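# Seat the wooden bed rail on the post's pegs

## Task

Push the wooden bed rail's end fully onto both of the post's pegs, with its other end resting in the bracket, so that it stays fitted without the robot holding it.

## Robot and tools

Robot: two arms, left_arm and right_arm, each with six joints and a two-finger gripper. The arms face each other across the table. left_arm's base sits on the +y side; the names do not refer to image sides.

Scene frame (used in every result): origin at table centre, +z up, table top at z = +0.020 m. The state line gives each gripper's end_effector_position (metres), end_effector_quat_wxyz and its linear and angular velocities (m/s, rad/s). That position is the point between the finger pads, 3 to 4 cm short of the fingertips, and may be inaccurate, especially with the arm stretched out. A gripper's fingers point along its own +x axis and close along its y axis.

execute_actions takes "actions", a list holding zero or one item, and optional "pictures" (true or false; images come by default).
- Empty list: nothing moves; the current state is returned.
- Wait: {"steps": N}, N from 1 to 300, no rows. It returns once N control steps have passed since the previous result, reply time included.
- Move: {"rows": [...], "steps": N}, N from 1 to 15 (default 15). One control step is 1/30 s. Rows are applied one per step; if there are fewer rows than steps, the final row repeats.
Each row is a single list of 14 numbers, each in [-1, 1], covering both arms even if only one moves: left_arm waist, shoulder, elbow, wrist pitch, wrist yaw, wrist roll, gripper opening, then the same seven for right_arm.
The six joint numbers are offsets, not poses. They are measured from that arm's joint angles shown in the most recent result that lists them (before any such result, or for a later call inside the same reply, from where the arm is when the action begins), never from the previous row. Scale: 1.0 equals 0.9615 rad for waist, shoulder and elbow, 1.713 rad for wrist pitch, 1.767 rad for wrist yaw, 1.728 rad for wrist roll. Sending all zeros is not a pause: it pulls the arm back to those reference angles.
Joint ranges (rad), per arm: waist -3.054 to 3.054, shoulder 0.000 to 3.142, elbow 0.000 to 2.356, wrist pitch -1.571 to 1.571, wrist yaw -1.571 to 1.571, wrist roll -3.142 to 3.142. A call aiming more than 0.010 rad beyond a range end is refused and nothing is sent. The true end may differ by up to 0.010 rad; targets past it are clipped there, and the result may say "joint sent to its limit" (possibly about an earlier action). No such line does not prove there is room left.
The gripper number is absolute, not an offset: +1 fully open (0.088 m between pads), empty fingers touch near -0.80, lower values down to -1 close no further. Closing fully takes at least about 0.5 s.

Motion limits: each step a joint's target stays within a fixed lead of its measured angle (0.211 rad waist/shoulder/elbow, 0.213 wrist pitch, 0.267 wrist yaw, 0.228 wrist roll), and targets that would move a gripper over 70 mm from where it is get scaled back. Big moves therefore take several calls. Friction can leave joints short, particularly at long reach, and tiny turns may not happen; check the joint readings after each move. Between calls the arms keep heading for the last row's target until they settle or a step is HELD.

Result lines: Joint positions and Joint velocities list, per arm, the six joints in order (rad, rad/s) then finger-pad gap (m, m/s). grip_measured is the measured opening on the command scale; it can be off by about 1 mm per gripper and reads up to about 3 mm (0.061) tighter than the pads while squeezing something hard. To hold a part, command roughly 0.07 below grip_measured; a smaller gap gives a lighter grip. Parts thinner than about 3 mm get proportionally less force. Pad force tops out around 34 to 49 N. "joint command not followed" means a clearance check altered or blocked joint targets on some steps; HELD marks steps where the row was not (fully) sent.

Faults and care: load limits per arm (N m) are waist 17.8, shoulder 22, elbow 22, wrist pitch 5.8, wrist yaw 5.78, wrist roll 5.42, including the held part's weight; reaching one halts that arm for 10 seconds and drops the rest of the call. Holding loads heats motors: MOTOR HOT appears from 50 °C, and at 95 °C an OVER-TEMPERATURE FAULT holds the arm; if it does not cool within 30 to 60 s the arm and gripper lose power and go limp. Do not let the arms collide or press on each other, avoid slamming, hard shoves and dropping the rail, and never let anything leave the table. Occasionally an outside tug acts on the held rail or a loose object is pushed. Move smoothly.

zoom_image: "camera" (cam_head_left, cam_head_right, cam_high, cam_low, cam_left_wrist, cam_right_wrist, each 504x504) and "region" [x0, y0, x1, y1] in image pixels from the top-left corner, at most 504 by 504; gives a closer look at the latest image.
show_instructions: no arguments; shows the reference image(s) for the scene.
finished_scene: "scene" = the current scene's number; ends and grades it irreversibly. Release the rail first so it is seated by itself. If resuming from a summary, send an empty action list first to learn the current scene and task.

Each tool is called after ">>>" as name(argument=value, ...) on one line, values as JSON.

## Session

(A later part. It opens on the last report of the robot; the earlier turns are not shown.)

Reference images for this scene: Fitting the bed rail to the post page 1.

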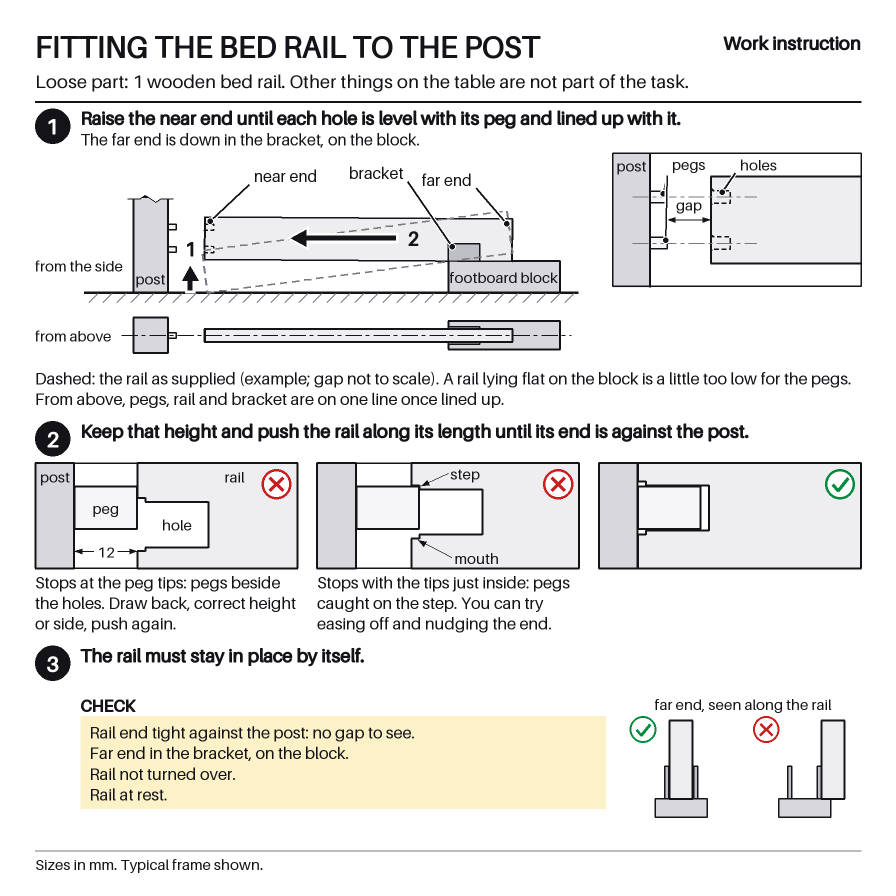

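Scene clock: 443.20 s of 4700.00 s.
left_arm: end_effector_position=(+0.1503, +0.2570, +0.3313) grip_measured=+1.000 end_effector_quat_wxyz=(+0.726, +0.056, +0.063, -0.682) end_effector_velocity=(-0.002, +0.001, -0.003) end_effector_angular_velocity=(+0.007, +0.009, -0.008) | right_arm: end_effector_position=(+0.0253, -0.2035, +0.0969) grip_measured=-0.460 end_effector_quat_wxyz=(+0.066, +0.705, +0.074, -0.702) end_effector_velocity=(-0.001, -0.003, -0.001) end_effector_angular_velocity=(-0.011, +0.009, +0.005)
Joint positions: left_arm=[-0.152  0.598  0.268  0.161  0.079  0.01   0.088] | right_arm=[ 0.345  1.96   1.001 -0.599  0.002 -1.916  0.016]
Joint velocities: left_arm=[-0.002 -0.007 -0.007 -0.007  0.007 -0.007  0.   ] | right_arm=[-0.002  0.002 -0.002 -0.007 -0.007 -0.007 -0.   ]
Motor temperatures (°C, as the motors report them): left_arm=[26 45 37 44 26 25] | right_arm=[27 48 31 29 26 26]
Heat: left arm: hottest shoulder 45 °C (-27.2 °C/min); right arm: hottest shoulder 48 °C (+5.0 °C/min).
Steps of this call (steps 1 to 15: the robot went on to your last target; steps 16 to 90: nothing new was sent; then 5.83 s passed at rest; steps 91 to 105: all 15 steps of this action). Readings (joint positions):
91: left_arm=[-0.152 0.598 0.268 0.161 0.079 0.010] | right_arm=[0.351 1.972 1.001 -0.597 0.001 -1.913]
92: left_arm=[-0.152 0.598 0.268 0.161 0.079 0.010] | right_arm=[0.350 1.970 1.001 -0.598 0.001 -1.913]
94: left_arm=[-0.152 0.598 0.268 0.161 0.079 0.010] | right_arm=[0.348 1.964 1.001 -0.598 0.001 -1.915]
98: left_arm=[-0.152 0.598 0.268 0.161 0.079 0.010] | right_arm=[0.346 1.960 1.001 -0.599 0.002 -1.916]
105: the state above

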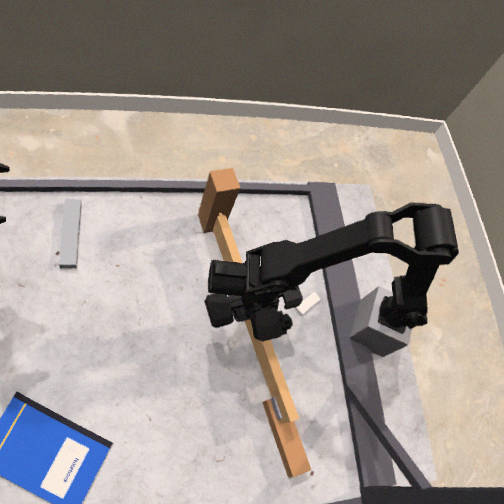

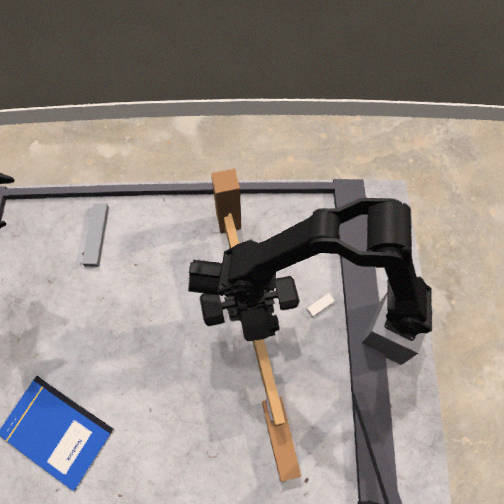

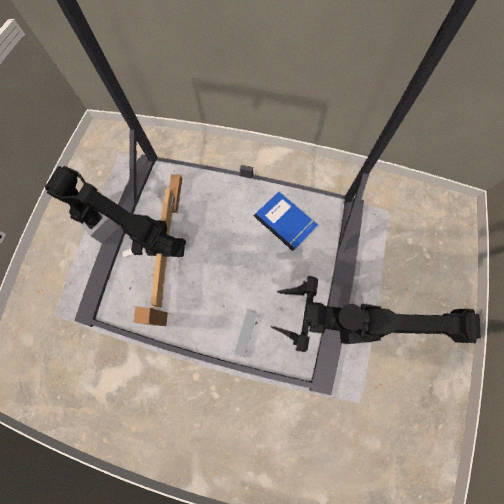

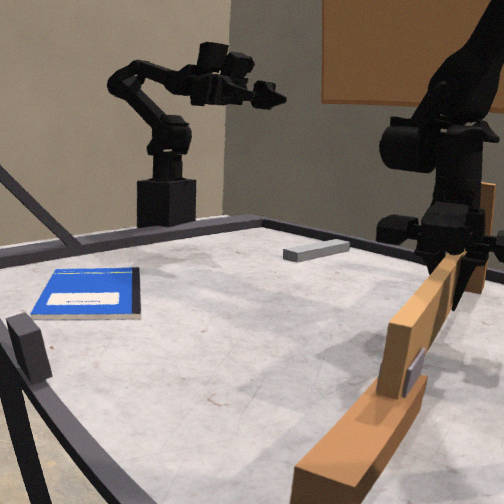

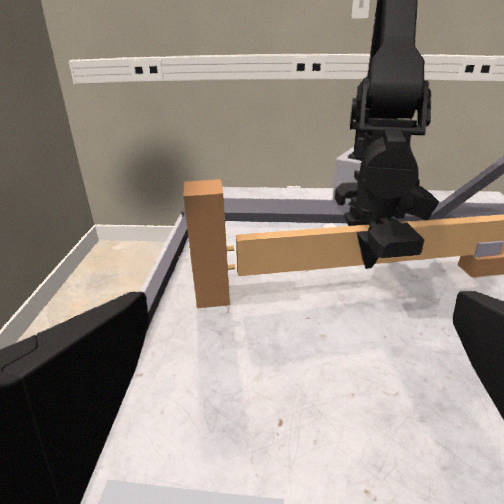

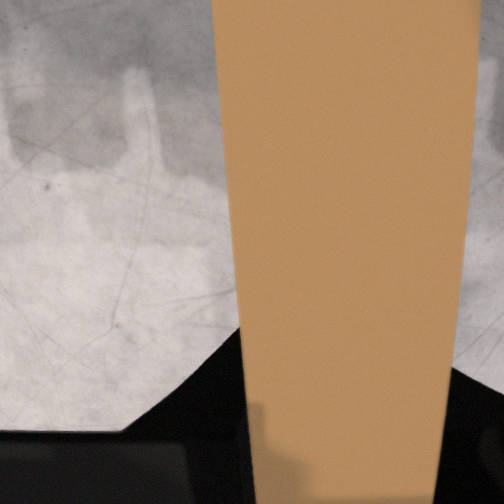

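>>> execute_actions(actions=[{"rows": [[0,0,0,0,0,0,1, 0,0.0,0,0,0,0.02,-0.65]], "steps": 15}])

>>> zoom_image(camera="cam_head_right", region=[205, 190, 265, 250])

>>> zoom_image(camera="cam_left_wrist", region=[190, 220, 290, 300])

Scene clock: 449.90 s of 4700.00 s.
left_arm: end_effector_position=(+0.1503, +0.2570, +0.3313) grip_measured=+1.000 end_effector_quat_wxyz=(+0.726, +0.056, +0.063, -0.682) end_effector_velocity=(-0.000, -0.000, +0.003) end_effector_angular_velocity=(-0.014, +0.021, -0.001) | right_arm: end_effector_position=(+0.0254, -0.2046, +0.0968) grip_measured=-0.460 end_effector_quat_wxyz=(+0.061, +0.706, +0.067, -0.702) end_effector_velocity=(-0.004, -0.002, +0.000) end_effector_angular_velocity=(-0.004, +0.023, -0.005)
Joint positions: left_arm=[-0.152  0.598  0.268  0.161  0.079  0.01   0.088] | right_arm=[ 0.345  1.96   1.001 -0.603  0.003 -1.9    0.016]
Joint velocities: left_arm=[ 0.002 -0.002  0.002  0.007  0.007 -0.022  0.   ] | right_arm=[ 0.002 -0.002 -0.002 -0.007 -0.022  0.007 -0.   ]
Motor temperatures (°C, as the motors report them): left_arm=[26 44 37 44 26 25] | right_arm=[27 48 31 29 26 26]
Heat: left arm: hottest shoulder 44 °C (-25.4 °C/min); right arm: hottest shoulder 48 °C (+5.1 °C/min).
Steps of this call (steps 1 to 15: the robot went on to your last target; steps 16 to 90: nothing new was sent; then 3.20 s passed at rest; steps 91 to 105: all 15 steps of this action). Readings (joint positions):
91: left_arm=[-0.152 0.598 0.268 0.161 0.079 0.010] | right_arm=[0.345 1.960 1.001 -0.599 0.002 -1.914]
92: left_arm=[-0.152 0.598 0.268 0.161 0.079 0.010] | right_arm=[0.345 1.960 1.001 -0.600 0.002 -1.910]
94: left_arm=[-0.152 0.598 0.268 0.161 0.079 0.010] | right_arm=[0.345 1.960 1.001 -0.602 0.003 -1.905]
98: left_arm=[-0.152 0.598 0.268 0.161 0.079 0.010] | right_arm=[0.345 1.960 1.001 -0.602 0.003 -1.901]
105: the state above

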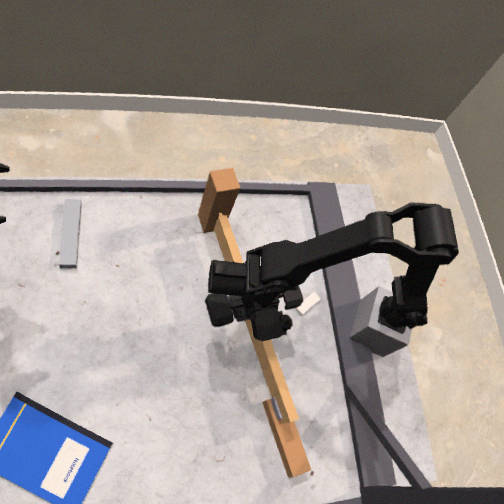

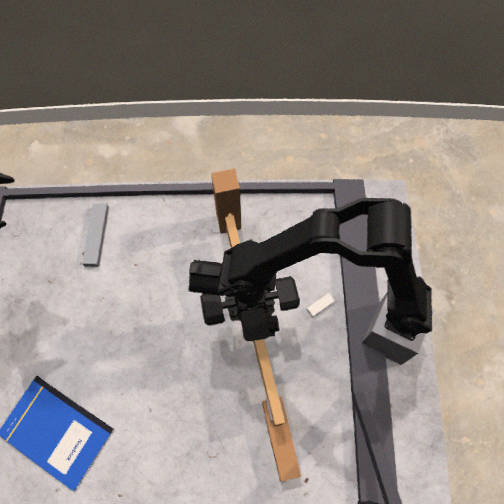

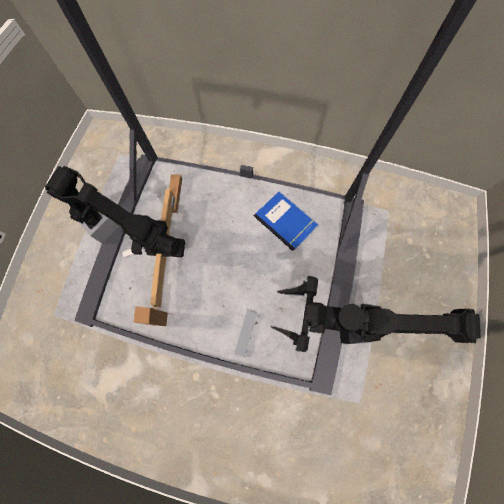

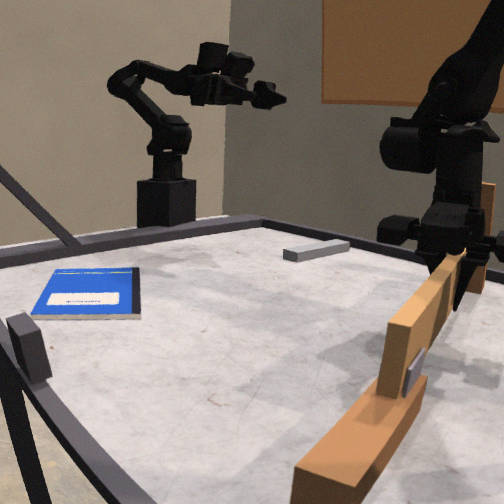

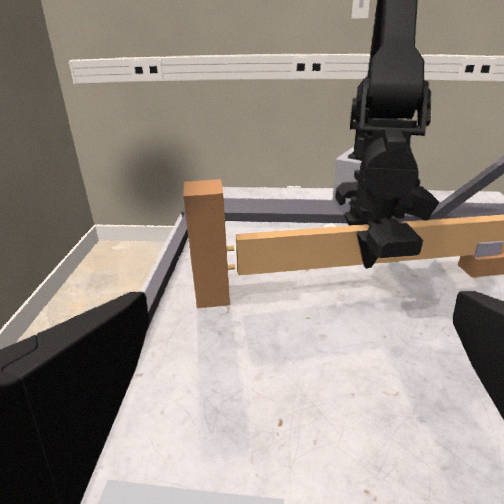

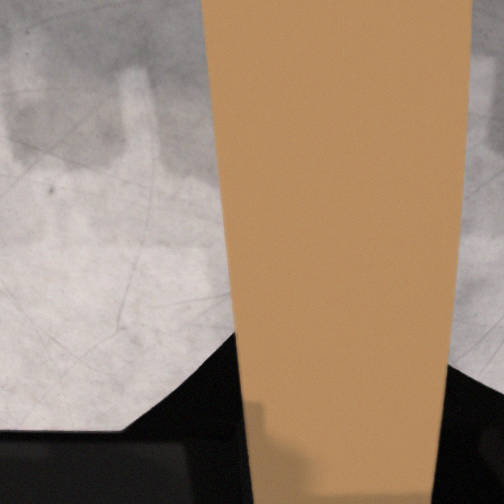

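Region (205, 190, 265, 250) of cam_head_right's 504x504 image, scaled by 8.400, with more detail than that image has.

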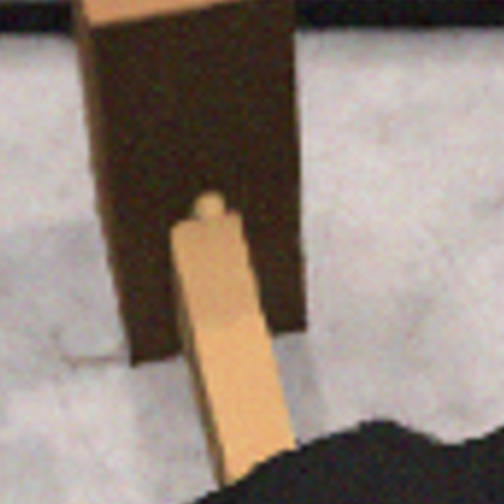

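Region (190, 220, 290, 300) of cam_left_wrist's 504x504 image, scaled by 5.040, with more detail than that image has; it fills the top 403 rows of this view, and the rest is white.

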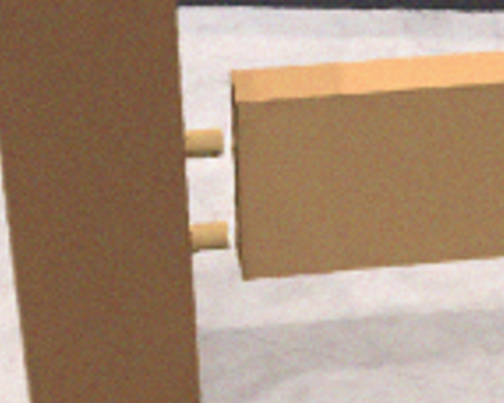

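>>> execute_actions(actions=[{"rows": [[0,0,0,0,0,0,1, 0,0.012,0,0,0,0,-0.65]], "steps": 15}])

>>> zoom_image(camera="cam_left_wrist", region=[190, 220, 290, 300])

Scene clock: 453.17 s of 4700.00 s.
left_arm: end_effector_position=(+0.1503, +0.2570, +0.3313) grip_measured=+1.000 end_effector_quat_wxyz=(+0.726, +0.056, +0.063, -0.682) end_effector_velocity=(-0.001, +0.001, -0.002) end_effector_angular_velocity=(+0.006, +0.021, +0.004) | right_arm: end_effector_position=(+0.0255, -0.2059, +0.0947) grip_measured=-0.460 end_effector_quat_wxyz=(+0.065, +0.706, +0.065, -0.702) end_effector_velocity=(-0.000, -0.005, +0.000) end_effector_angular_velocity=(-0.023, -0.004, +0.024)
Joint positions: left_arm=[-0.152  0.598  0.268  0.161  0.079  0.01   0.088] | right_arm=[ 0.345  1.967  1.001 -0.604  0.005 -1.903  0.016]
Joint velocities: left_arm=[-0.007 -0.002 -0.002 -0.007 -0.007 -0.022  0.   ] | right_arm=[ 0.002 -0.002 -0.002 -0.022  0.007 -0.022 -0.   ]
Motor temperatures (°C, as the motors report them): left_arm=[26 43 37 44 26 25] | right_arm=[27 48 31 29 26 26]
Heat: left arm: hottest wrist pitch 44 °C (-23.2 °C/min); right arm: hottest shoulder 48 °C (+5.1 °C/min).
Steps of this call (steps 1 to 15: the robot went on to your last target; steps 16 to 83: nothing new was sent; steps 84 to 98: all 15 steps of this action). Readings (joint positions):
84: left_arm=[-0.152 0.598 0.268 0.161 0.079 0.010] | right_arm=[0.345 1.961 1.001 -0.603 0.004 -1.900]
85: left_arm=[-0.152 0.598 0.268 0.161 0.079 0.010] | right_arm=[0.345 1.963 1.001 -0.603 0.004 -1.900]
87: left_arm=[-0.152 0.598 0.268 0.161 0.079 0.010] | right_arm=[0.345 1.965 1.001 -0.604 0.005 -1.901]
91: left_arm=[-0.152 0.598 0.268 0.161 0.079 0.010] | right_arm=[0.345 1.967 1.001 -0.604 0.005 -1.902]
98: the state above

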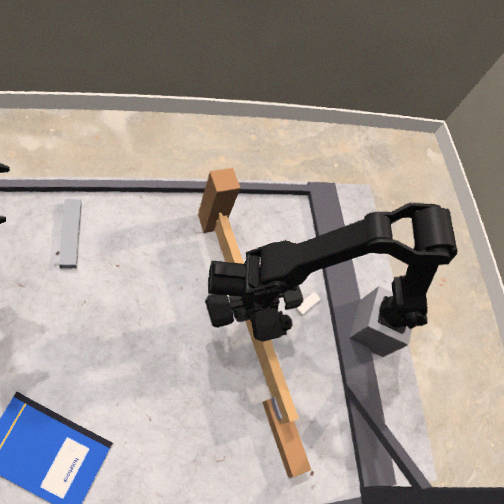

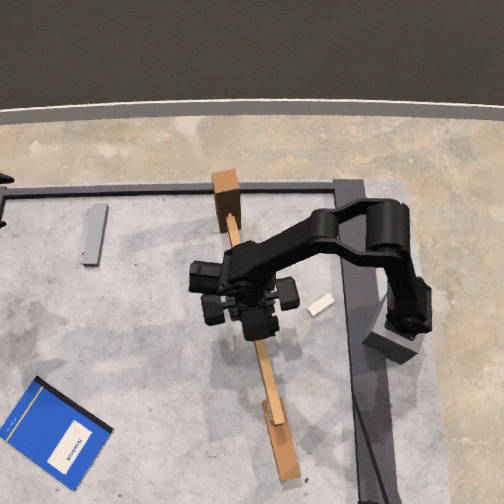

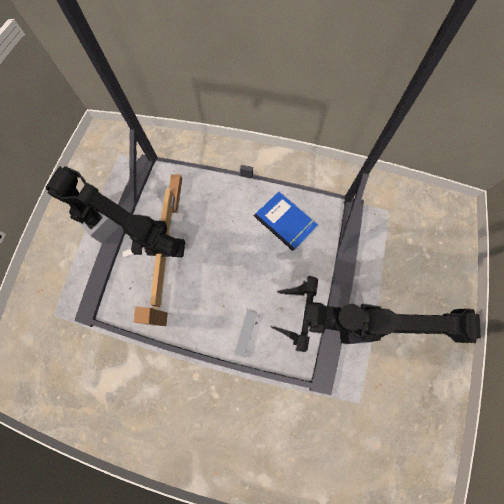

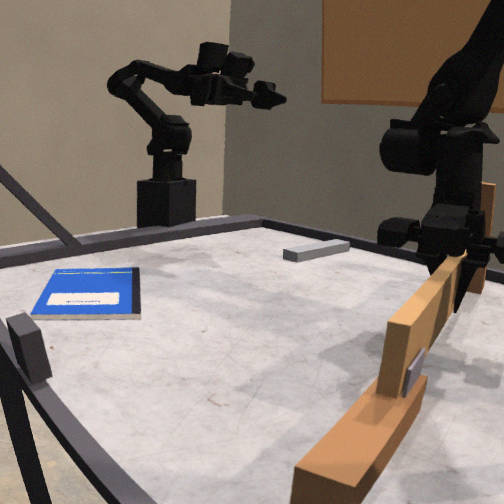

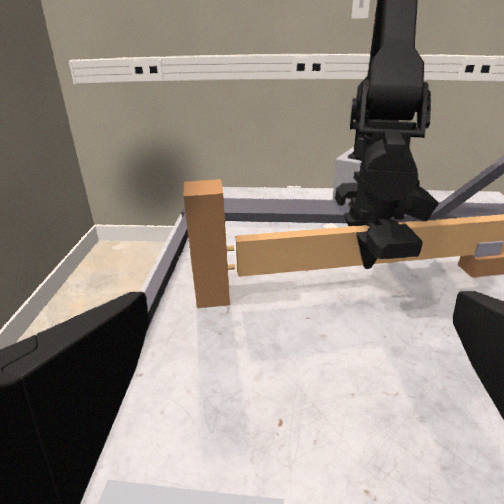

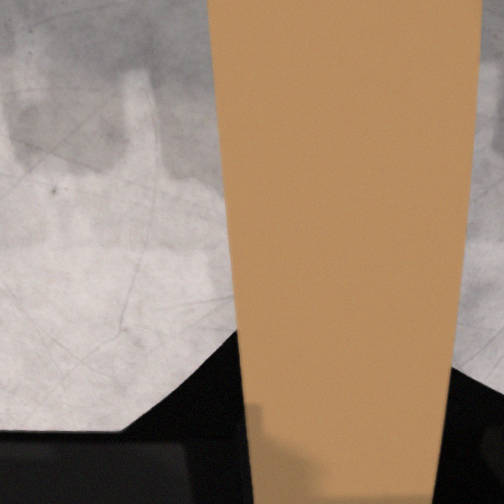

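Region (190, 220, 290, 300) of cam_left_wrist's 504x504 image, scaled by 5.040, with more detail than that image has; it fills the top 403 rows of this view, and the rest is white.

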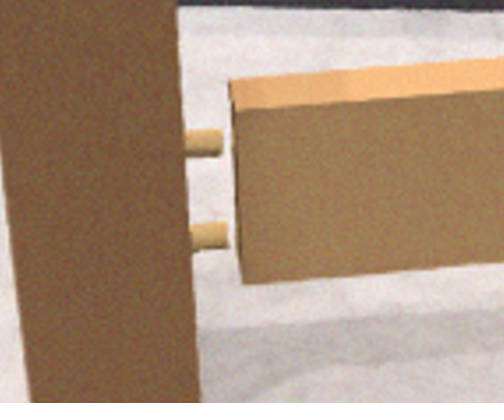

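>>> execute_actions(actions=[{"rows": [[0,0,0,0,0,0,1, -0.008,-0.02,0,0,0,0.0,-0.65],[0,0,0,0,0,0,1, -0.014,-0.02,0,0,0,-0.002,-0.65],[0,0,0,0,0,0,1, -0.02,-0.02,0,0,0,-0.004,-0.65],[0,0,0,0,0,0,1, -0.026,-0.02,0,0,0,-0.007,-0.65],[0,0,0,0,0,0,1, -0.032,-0.02,0,0,0,-0.01,-0.65],[0,0,0,0,0,0,1, -0.038,-0.02,0,0,0,-0.013,-0.65],[0,0,0,0,0,0,1, -0.044,-0.02,0,0,0,-0.016,-0.65],[0,0,0,0,0,0,1, -0.05,-0.02,0,0,0,-0.019,-0.65]], "steps": 15}])

>>> zoom_image(camera="cam_left_wrist", region=[190, 220, 290, 300])

Scene clock: 460.23 s of 4700.00 s.
left_arm: end_effector_position=(+0.1503, +0.2570, +0.3313) grip_measured=+1.000 end_effector_quat_wxyz=(+0.726, +0.056, +0.063, -0.682) end_effector_velocity=(-0.001, -0.000, +0.003) end_effector_angular_velocity=(-0.012, +0.004, +0.001) | right_arm: end_effector_position=(+0.0297, -0.2071, +0.0947) grip_measured=-0.460 end_effector_quat_wxyz=(+0.067, +0.699, +0.068, -0.708) end_effector_velocity=(-0.000, +0.000, -0.001) end_effector_angular_velocity=(+0.004, +0.007, -0.010)
Joint positions: left_arm=[-0.152  0.598  0.268  0.161  0.079  0.01   0.088] | right_arm=[ 0.323  1.967  1.001 -0.606 -0.013 -1.932  0.016]
Joint velocities: left_arm=[-0.007 -0.002  0.002  0.007 -0.007 -0.007  0.   ] | right_arm=[-0.002  0.002 -0.002  0.007 -0.007  0.007 -0.   ]
Motor temperatures (°C, as the motors report them): left_arm=[26 42 38 44 26 25] | right_arm=[27 47 31 29 26 26]
Heat: left arm: hottest wrist pitch 44 °C (-18.2 °C/min); right arm: hottest shoulder 47 °C (+5.0 °C/min).
Steps of this call (steps 1 to 15: the robot went on to your last target; steps 16 to 90: nothing new was sent; then 3.57 s passed at rest; steps 91 to 105: all 15 steps of this action). Readings (joint positions):
91: left_arm=[-0.152 0.598 0.268 0.161 0.079 0.010] | right_arm=[0.345 1.967 1.001 -0.604 0.005 -1.904]
92: left_arm=[-0.152 0.598 0.268 0.161 0.079 0.010] | right_arm=[0.345 1.967 1.001 -0.604 0.005 -1.905]
94: left_arm=[-0.152 0.598 0.268 0.161 0.079 0.010] | right_arm=[0.340 1.967 1.001 -0.604 0.005 -1.909]
98: left_arm=[-0.152 0.598 0.268 0.161 0.079 0.010] | right_arm=[0.326 1.967 1.001 -0.604 -0.008 -1.924]
105: the state above

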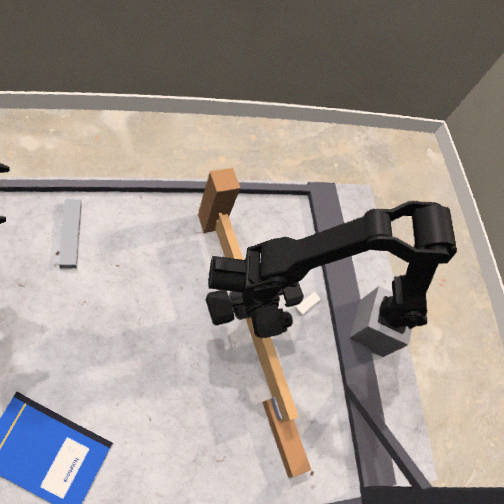

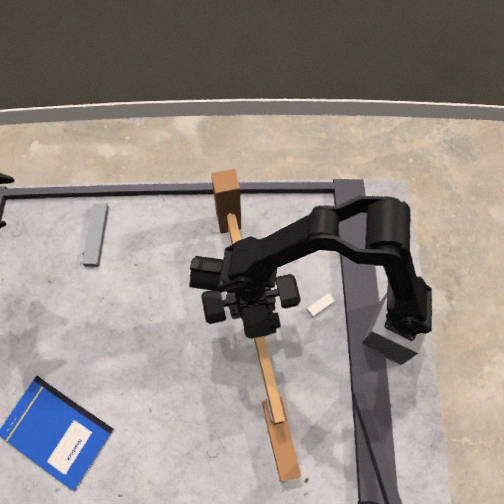

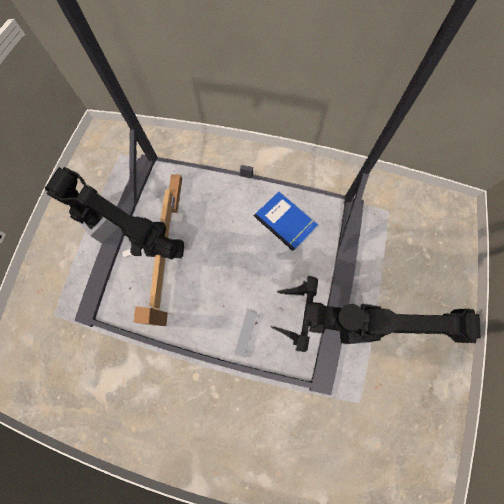

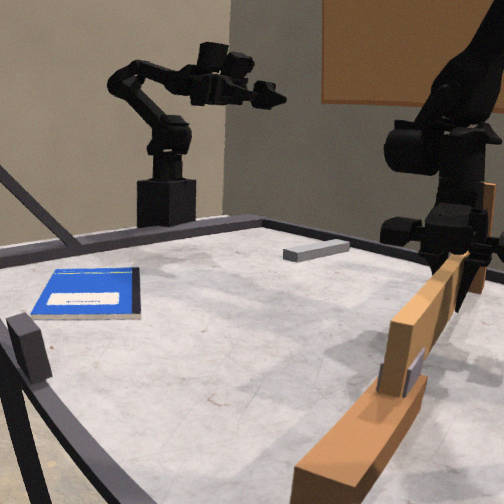

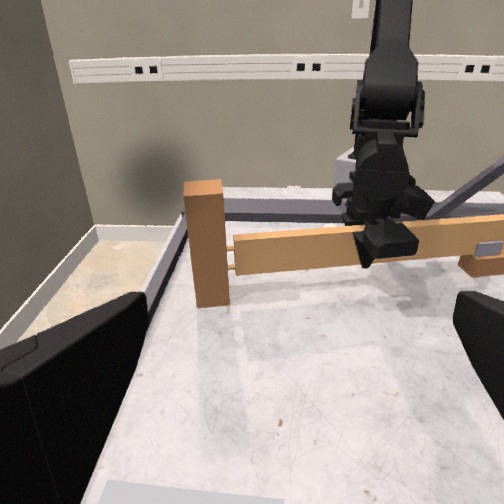

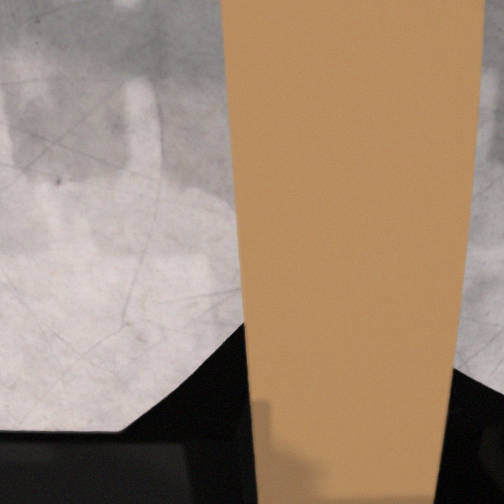

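Region (190, 220, 290, 300) of cam_left_wrist's 504x504 image, scaled by 5.040, with more detail than that image has; it fills the top 403 rows of this view, and the rest is white.

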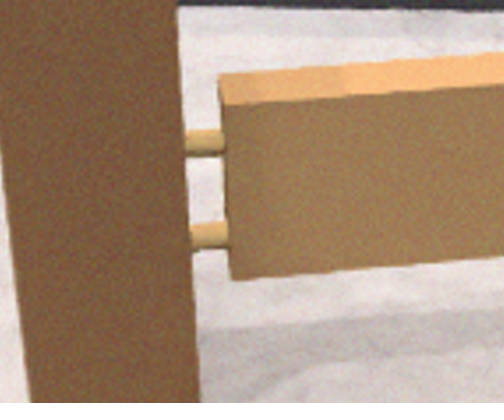

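>>> execute_actions(actions=[{"rows": [[0,0,0,0,0,0,1, 0.0,0,0,0,0.005,0.005,-0.65],[0,0,0,0,0,0,1, -0.01,0.002,0,0,0.005,0.005,-0.65],[0,0,0,0,0,0,1, -0.01,0.004,0,0,0.005,0.005,-0.65],[0,0,0,0,0,0,1, -0.01,0.006,0,0,0.005,0.005,-0.65],[0,0,0,0,0,0,1, -0.01,0.008,0,0,0.005,0.005,-0.65],[0,0,0,0,0,0,1, -0.01,0.010,0,0,0.005,0.005,-0.65],[0,0,0,0,0,0,1, -0.01,0.012,0,0,0.005,0.005,-0.65],[0,0,0,0,0,0,1, -0.01,0.014,0,0,0.005,0.005,-0.65],[0,0,0,0,0,0,1, -0.01,0.016,0,0,0.005,0.005,-0.65]], "steps": 15}])

>>> zoom_image(camera="cam_left_wrist", region=[190, 220, 290, 300])

>>> zoom_image(camera="cam_head_right", region=[205, 190, 265, 250])

Scene clock: 466.13 s of 4700.00 s.
left_arm: end_effector_position=(+0.1503, +0.2570, +0.3313) grip_measured=+1.000 end_effector_quat_wxyz=(+0.726, +0.056, +0.063, -0.682) end_effector_velocity=(+0.000, +0.001, -0.002) end_effector_angular_velocity=(+0.006, +0.021, +0.008) | right_arm: end_effector_position=(+0.0293, -0.2079, +0.0930) grip_measured=-0.460 end_effector_quat_wxyz=(+0.069, +0.699, +0.066, -0.708) end_effector_velocity=(+0.002, -0.006, +0.000) end_effector_angular_velocity=(-0.023, -0.003, +0.000)
Joint positions: left_arm=[-0.152  0.598  0.268  0.161  0.079  0.01   0.088] | right_arm=[ 0.324  1.973  1.001 -0.606 -0.011 -1.93   0.016]
Joint velocities: left_arm=[-0.002 -0.002 -0.002 -0.007 -0.007 -0.022  0.   ] | right_arm=[-0.007 -0.002 -0.002 -0.022  0.007 -0.007 -0.   ]
Motor temperatures (°C, as the motors report them): left_arm=[26 41 38 44 26 25] | right_arm=[28 47 31 29 26 26]
Heat: left arm: hottest wrist pitch 44 °C (-14.3 °C/min); right arm: hottest shoulder 47 °C (+4.1 °C/min).
Steps of this call (steps 1 to 15: the robot went on to your last target; steps 16 to 90: nothing new was sent; then 2.40 s passed at rest; steps 91 to 105: all 15 steps of this action). Readings (joint positions):
91: left_arm=[-0.152 0.598 0.268 0.161 0.079 0.010] | right_arm=[0.324 1.967 1.001 -0.606 -0.012 -1.932]
92: left_arm=[-0.152 0.598 0.268 0.161 0.079 0.010] | right_arm=[0.324 1.967 1.001 -0.606 -0.012 -1.932]
94: left_arm=[-0.152 0.598 0.268 0.161 0.079 0.010] | right_arm=[0.324 1.967 1.001 -0.606 -0.012 -1.932]
98: left_arm=[-0.152 0.598 0.268 0.161 0.079 0.010] | right_arm=[0.324 1.968 1.001 -0.606 -0.012 -1.931]
105: the state above

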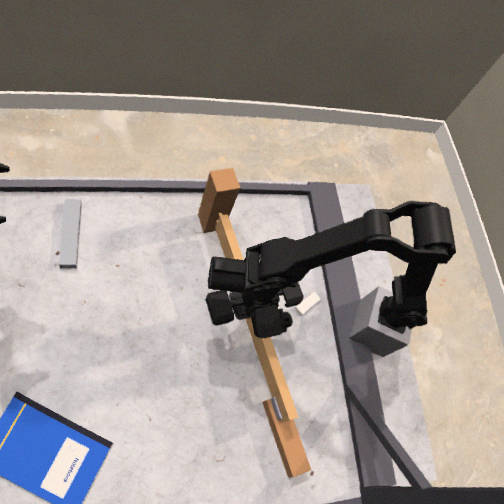

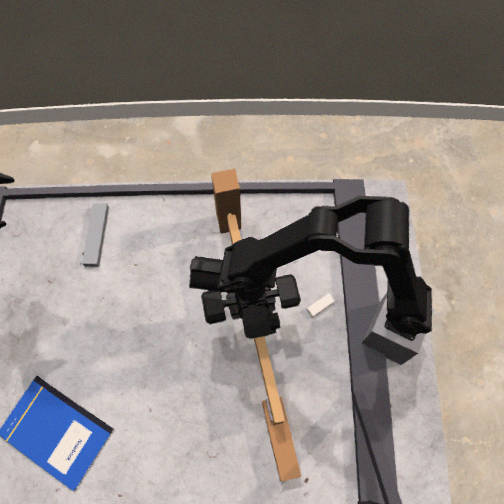

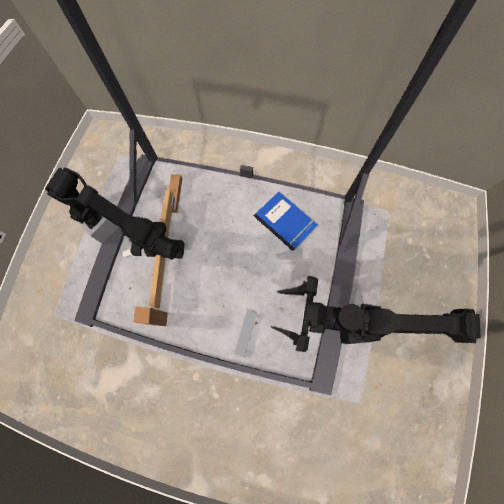

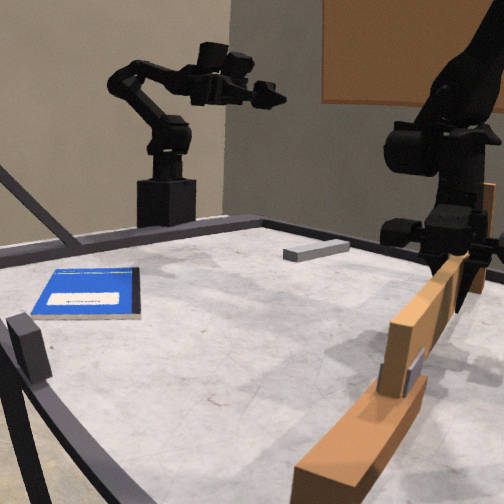

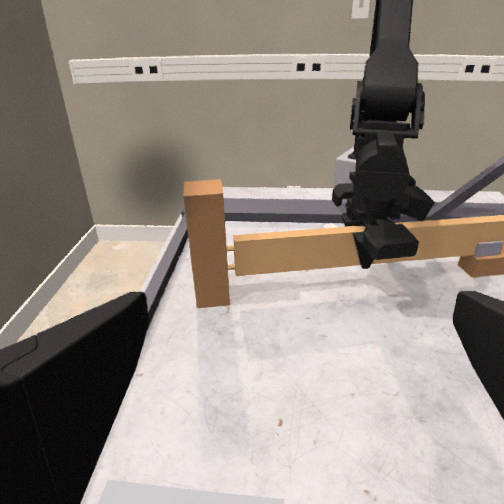

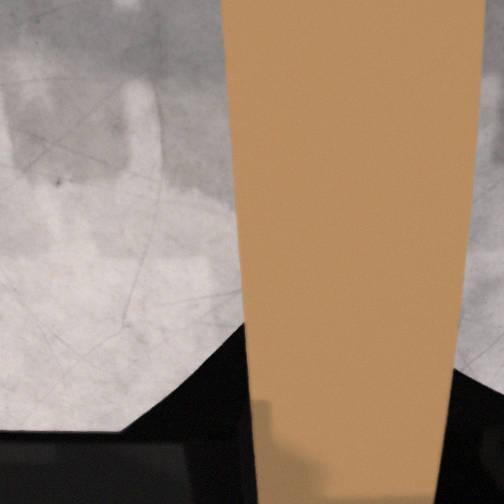

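Region (190, 220, 290, 300) of cam_left_wrist's 504x504 image, scaled by 5.040, with more detail than that image has; it fills the top 403 rows of this view, and the rest is white.

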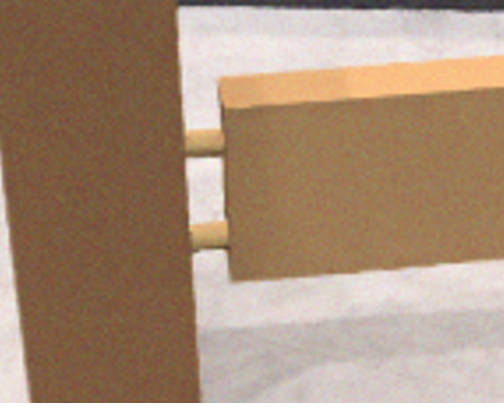

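Region (205, 190, 265, 250) of cam_head_right's 504x504 image, scaled by 8.400, with more detail than that image has.

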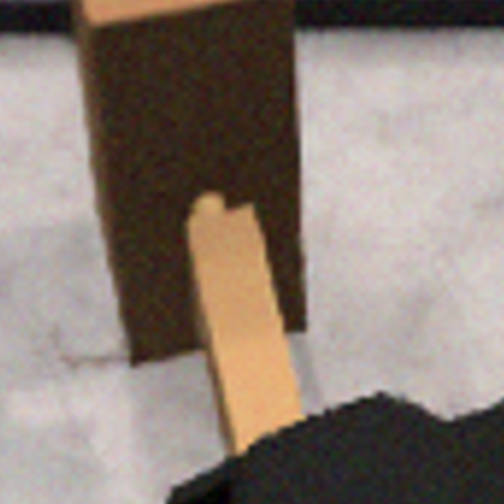

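>>> execute_actions(actions=[{"rows": [[0,0,0,0,0,0,1, 0.012,0.008,0,0,0.005,-0.006,-0.65]], "steps": 12}])

>>> zoom_image(camera="cam_left_wrist", region=[190, 220, 290, 300])

>>> zoom_image(camera="cam_head_right", region=[205, 190, 265, 250])

Scene clock: 469.33 s of 4700.00 s.
left_arm: end_effector_position=(+0.1503, +0.2570, +0.3313) grip_measured=+1.000 end_effector_quat_wxyz=(+0.726, +0.056, +0.063, -0.682) end_effector_velocity=(+0.000, +0.001, -0.003) end_effector_angular_velocity=(+0.007, +0.007, +0.006) | right_arm: end_effector_position=(+0.0283, -0.2079, +0.0925) grip_measured=-0.460 end_effector_quat_wxyz=(+0.073, +0.701, +0.067, -0.706) end_effector_velocity=(-0.003, -0.004, +0.002) end_effector_angular_velocity=(-0.013, +0.025, +0.005)
Joint positions: left_arm=[-0.152  0.598  0.268  0.161  0.079  0.01   0.088] | right_arm=[ 0.331  1.975  1.001 -0.606 -0.005 -1.931  0.016]
Joint velocities: left_arm=[-0.002 -0.007 -0.007 -0.007 -0.007 -0.007  0.   ] | right_arm=[-0.002 -0.007 -0.002 -0.022 -0.022 -0.007 -0.   ]
Motor temperatures (°C, as the motors report them): left_arm=[26 41 38 44 26 25] | right_arm=[28 47 31 29 26 26]
Heat: left arm: hottest wrist pitch 44 °C (-13.0 °C/min); right arm: hottest shoulder 47 °C (+4.0 °C/min).
Steps of this call (steps 1 to 15: the robot went on to your last target; steps 16 to 84: nothing new was sent; steps 85 to 96: all 12 steps of this action). Readings (joint positions):
85: left_arm=[-0.152 0.598 0.268 0.161 0.079 0.010] | right_arm=[0.326 1.973 1.001 -0.606 -0.009 -1.929]
86: left_arm=[-0.152 0.598 0.268 0.161 0.079 0.010] | right_arm=[0.328 1.973 1.001 -0.606 -0.006 -1.929]
88: left_arm=[-0.152 0.598 0.268 0.161 0.079 0.010] | right_arm=[0.329 1.974 1.001 -0.606 -0.005 -1.929]
92: left_arm=[-0.152 0.598 0.268 0.161 0.079 0.010] | right_arm=[0.331 1.975 1.001 -0.606 -0.005 -1.931]
96: the state above

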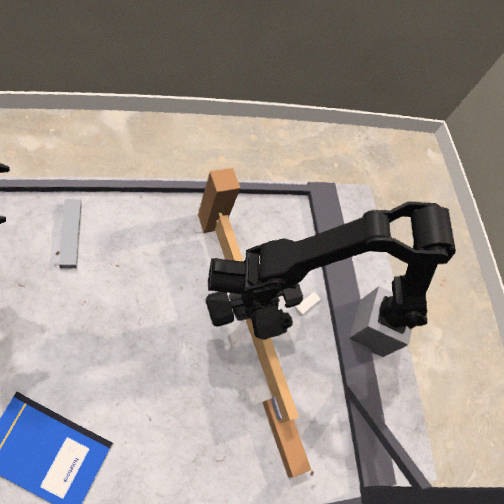

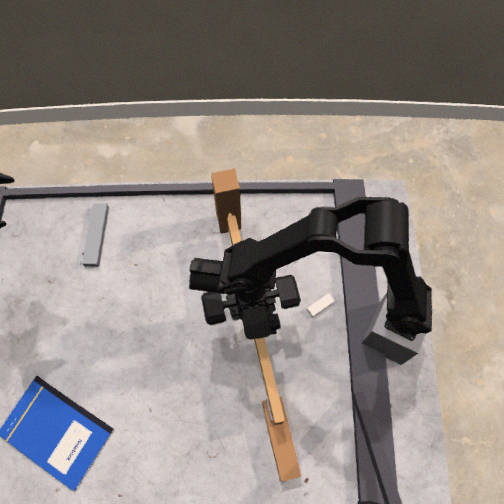

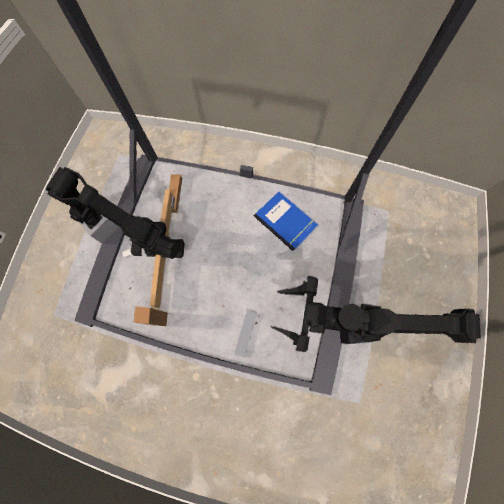

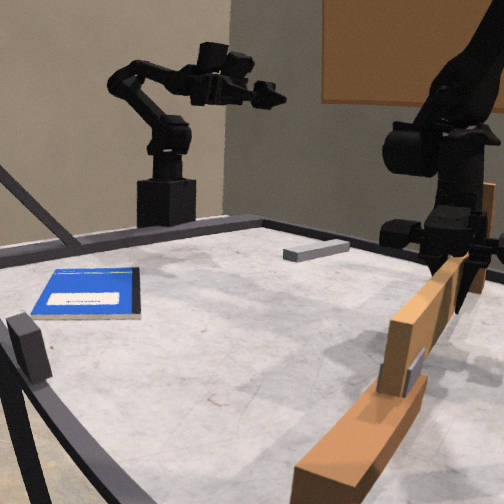

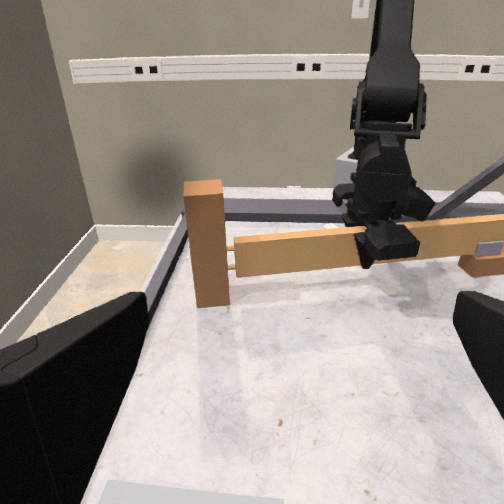

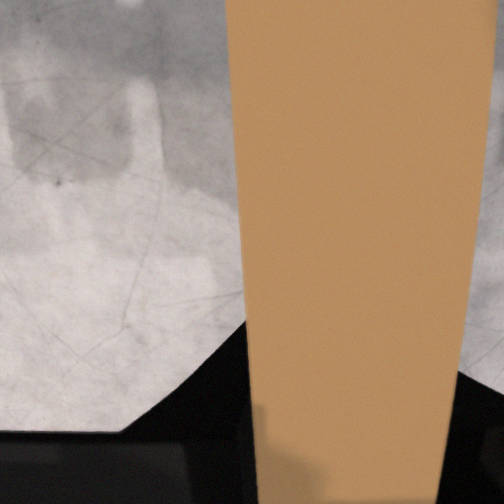

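Region (190, 220, 290, 300) of cam_left_wrist's 504x504 image, scaled by 5.040, with more detail than that image has; it fills the top 403 rows of this view, and the rest is white.

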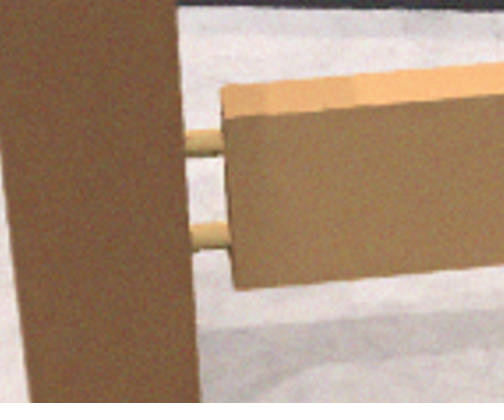

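Region (205, 190, 265, 250) of cam_head_right's 504x504 image, scaled by 8.400, with more detail than that image has.

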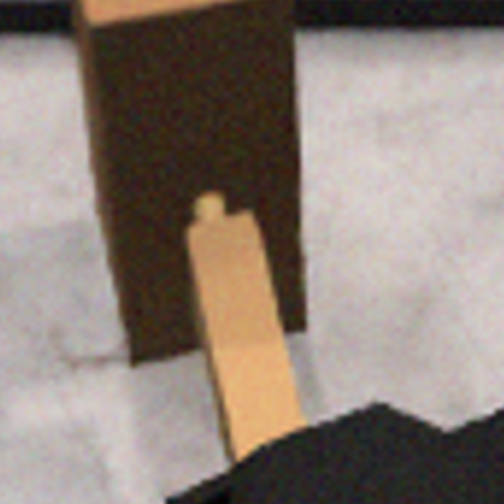

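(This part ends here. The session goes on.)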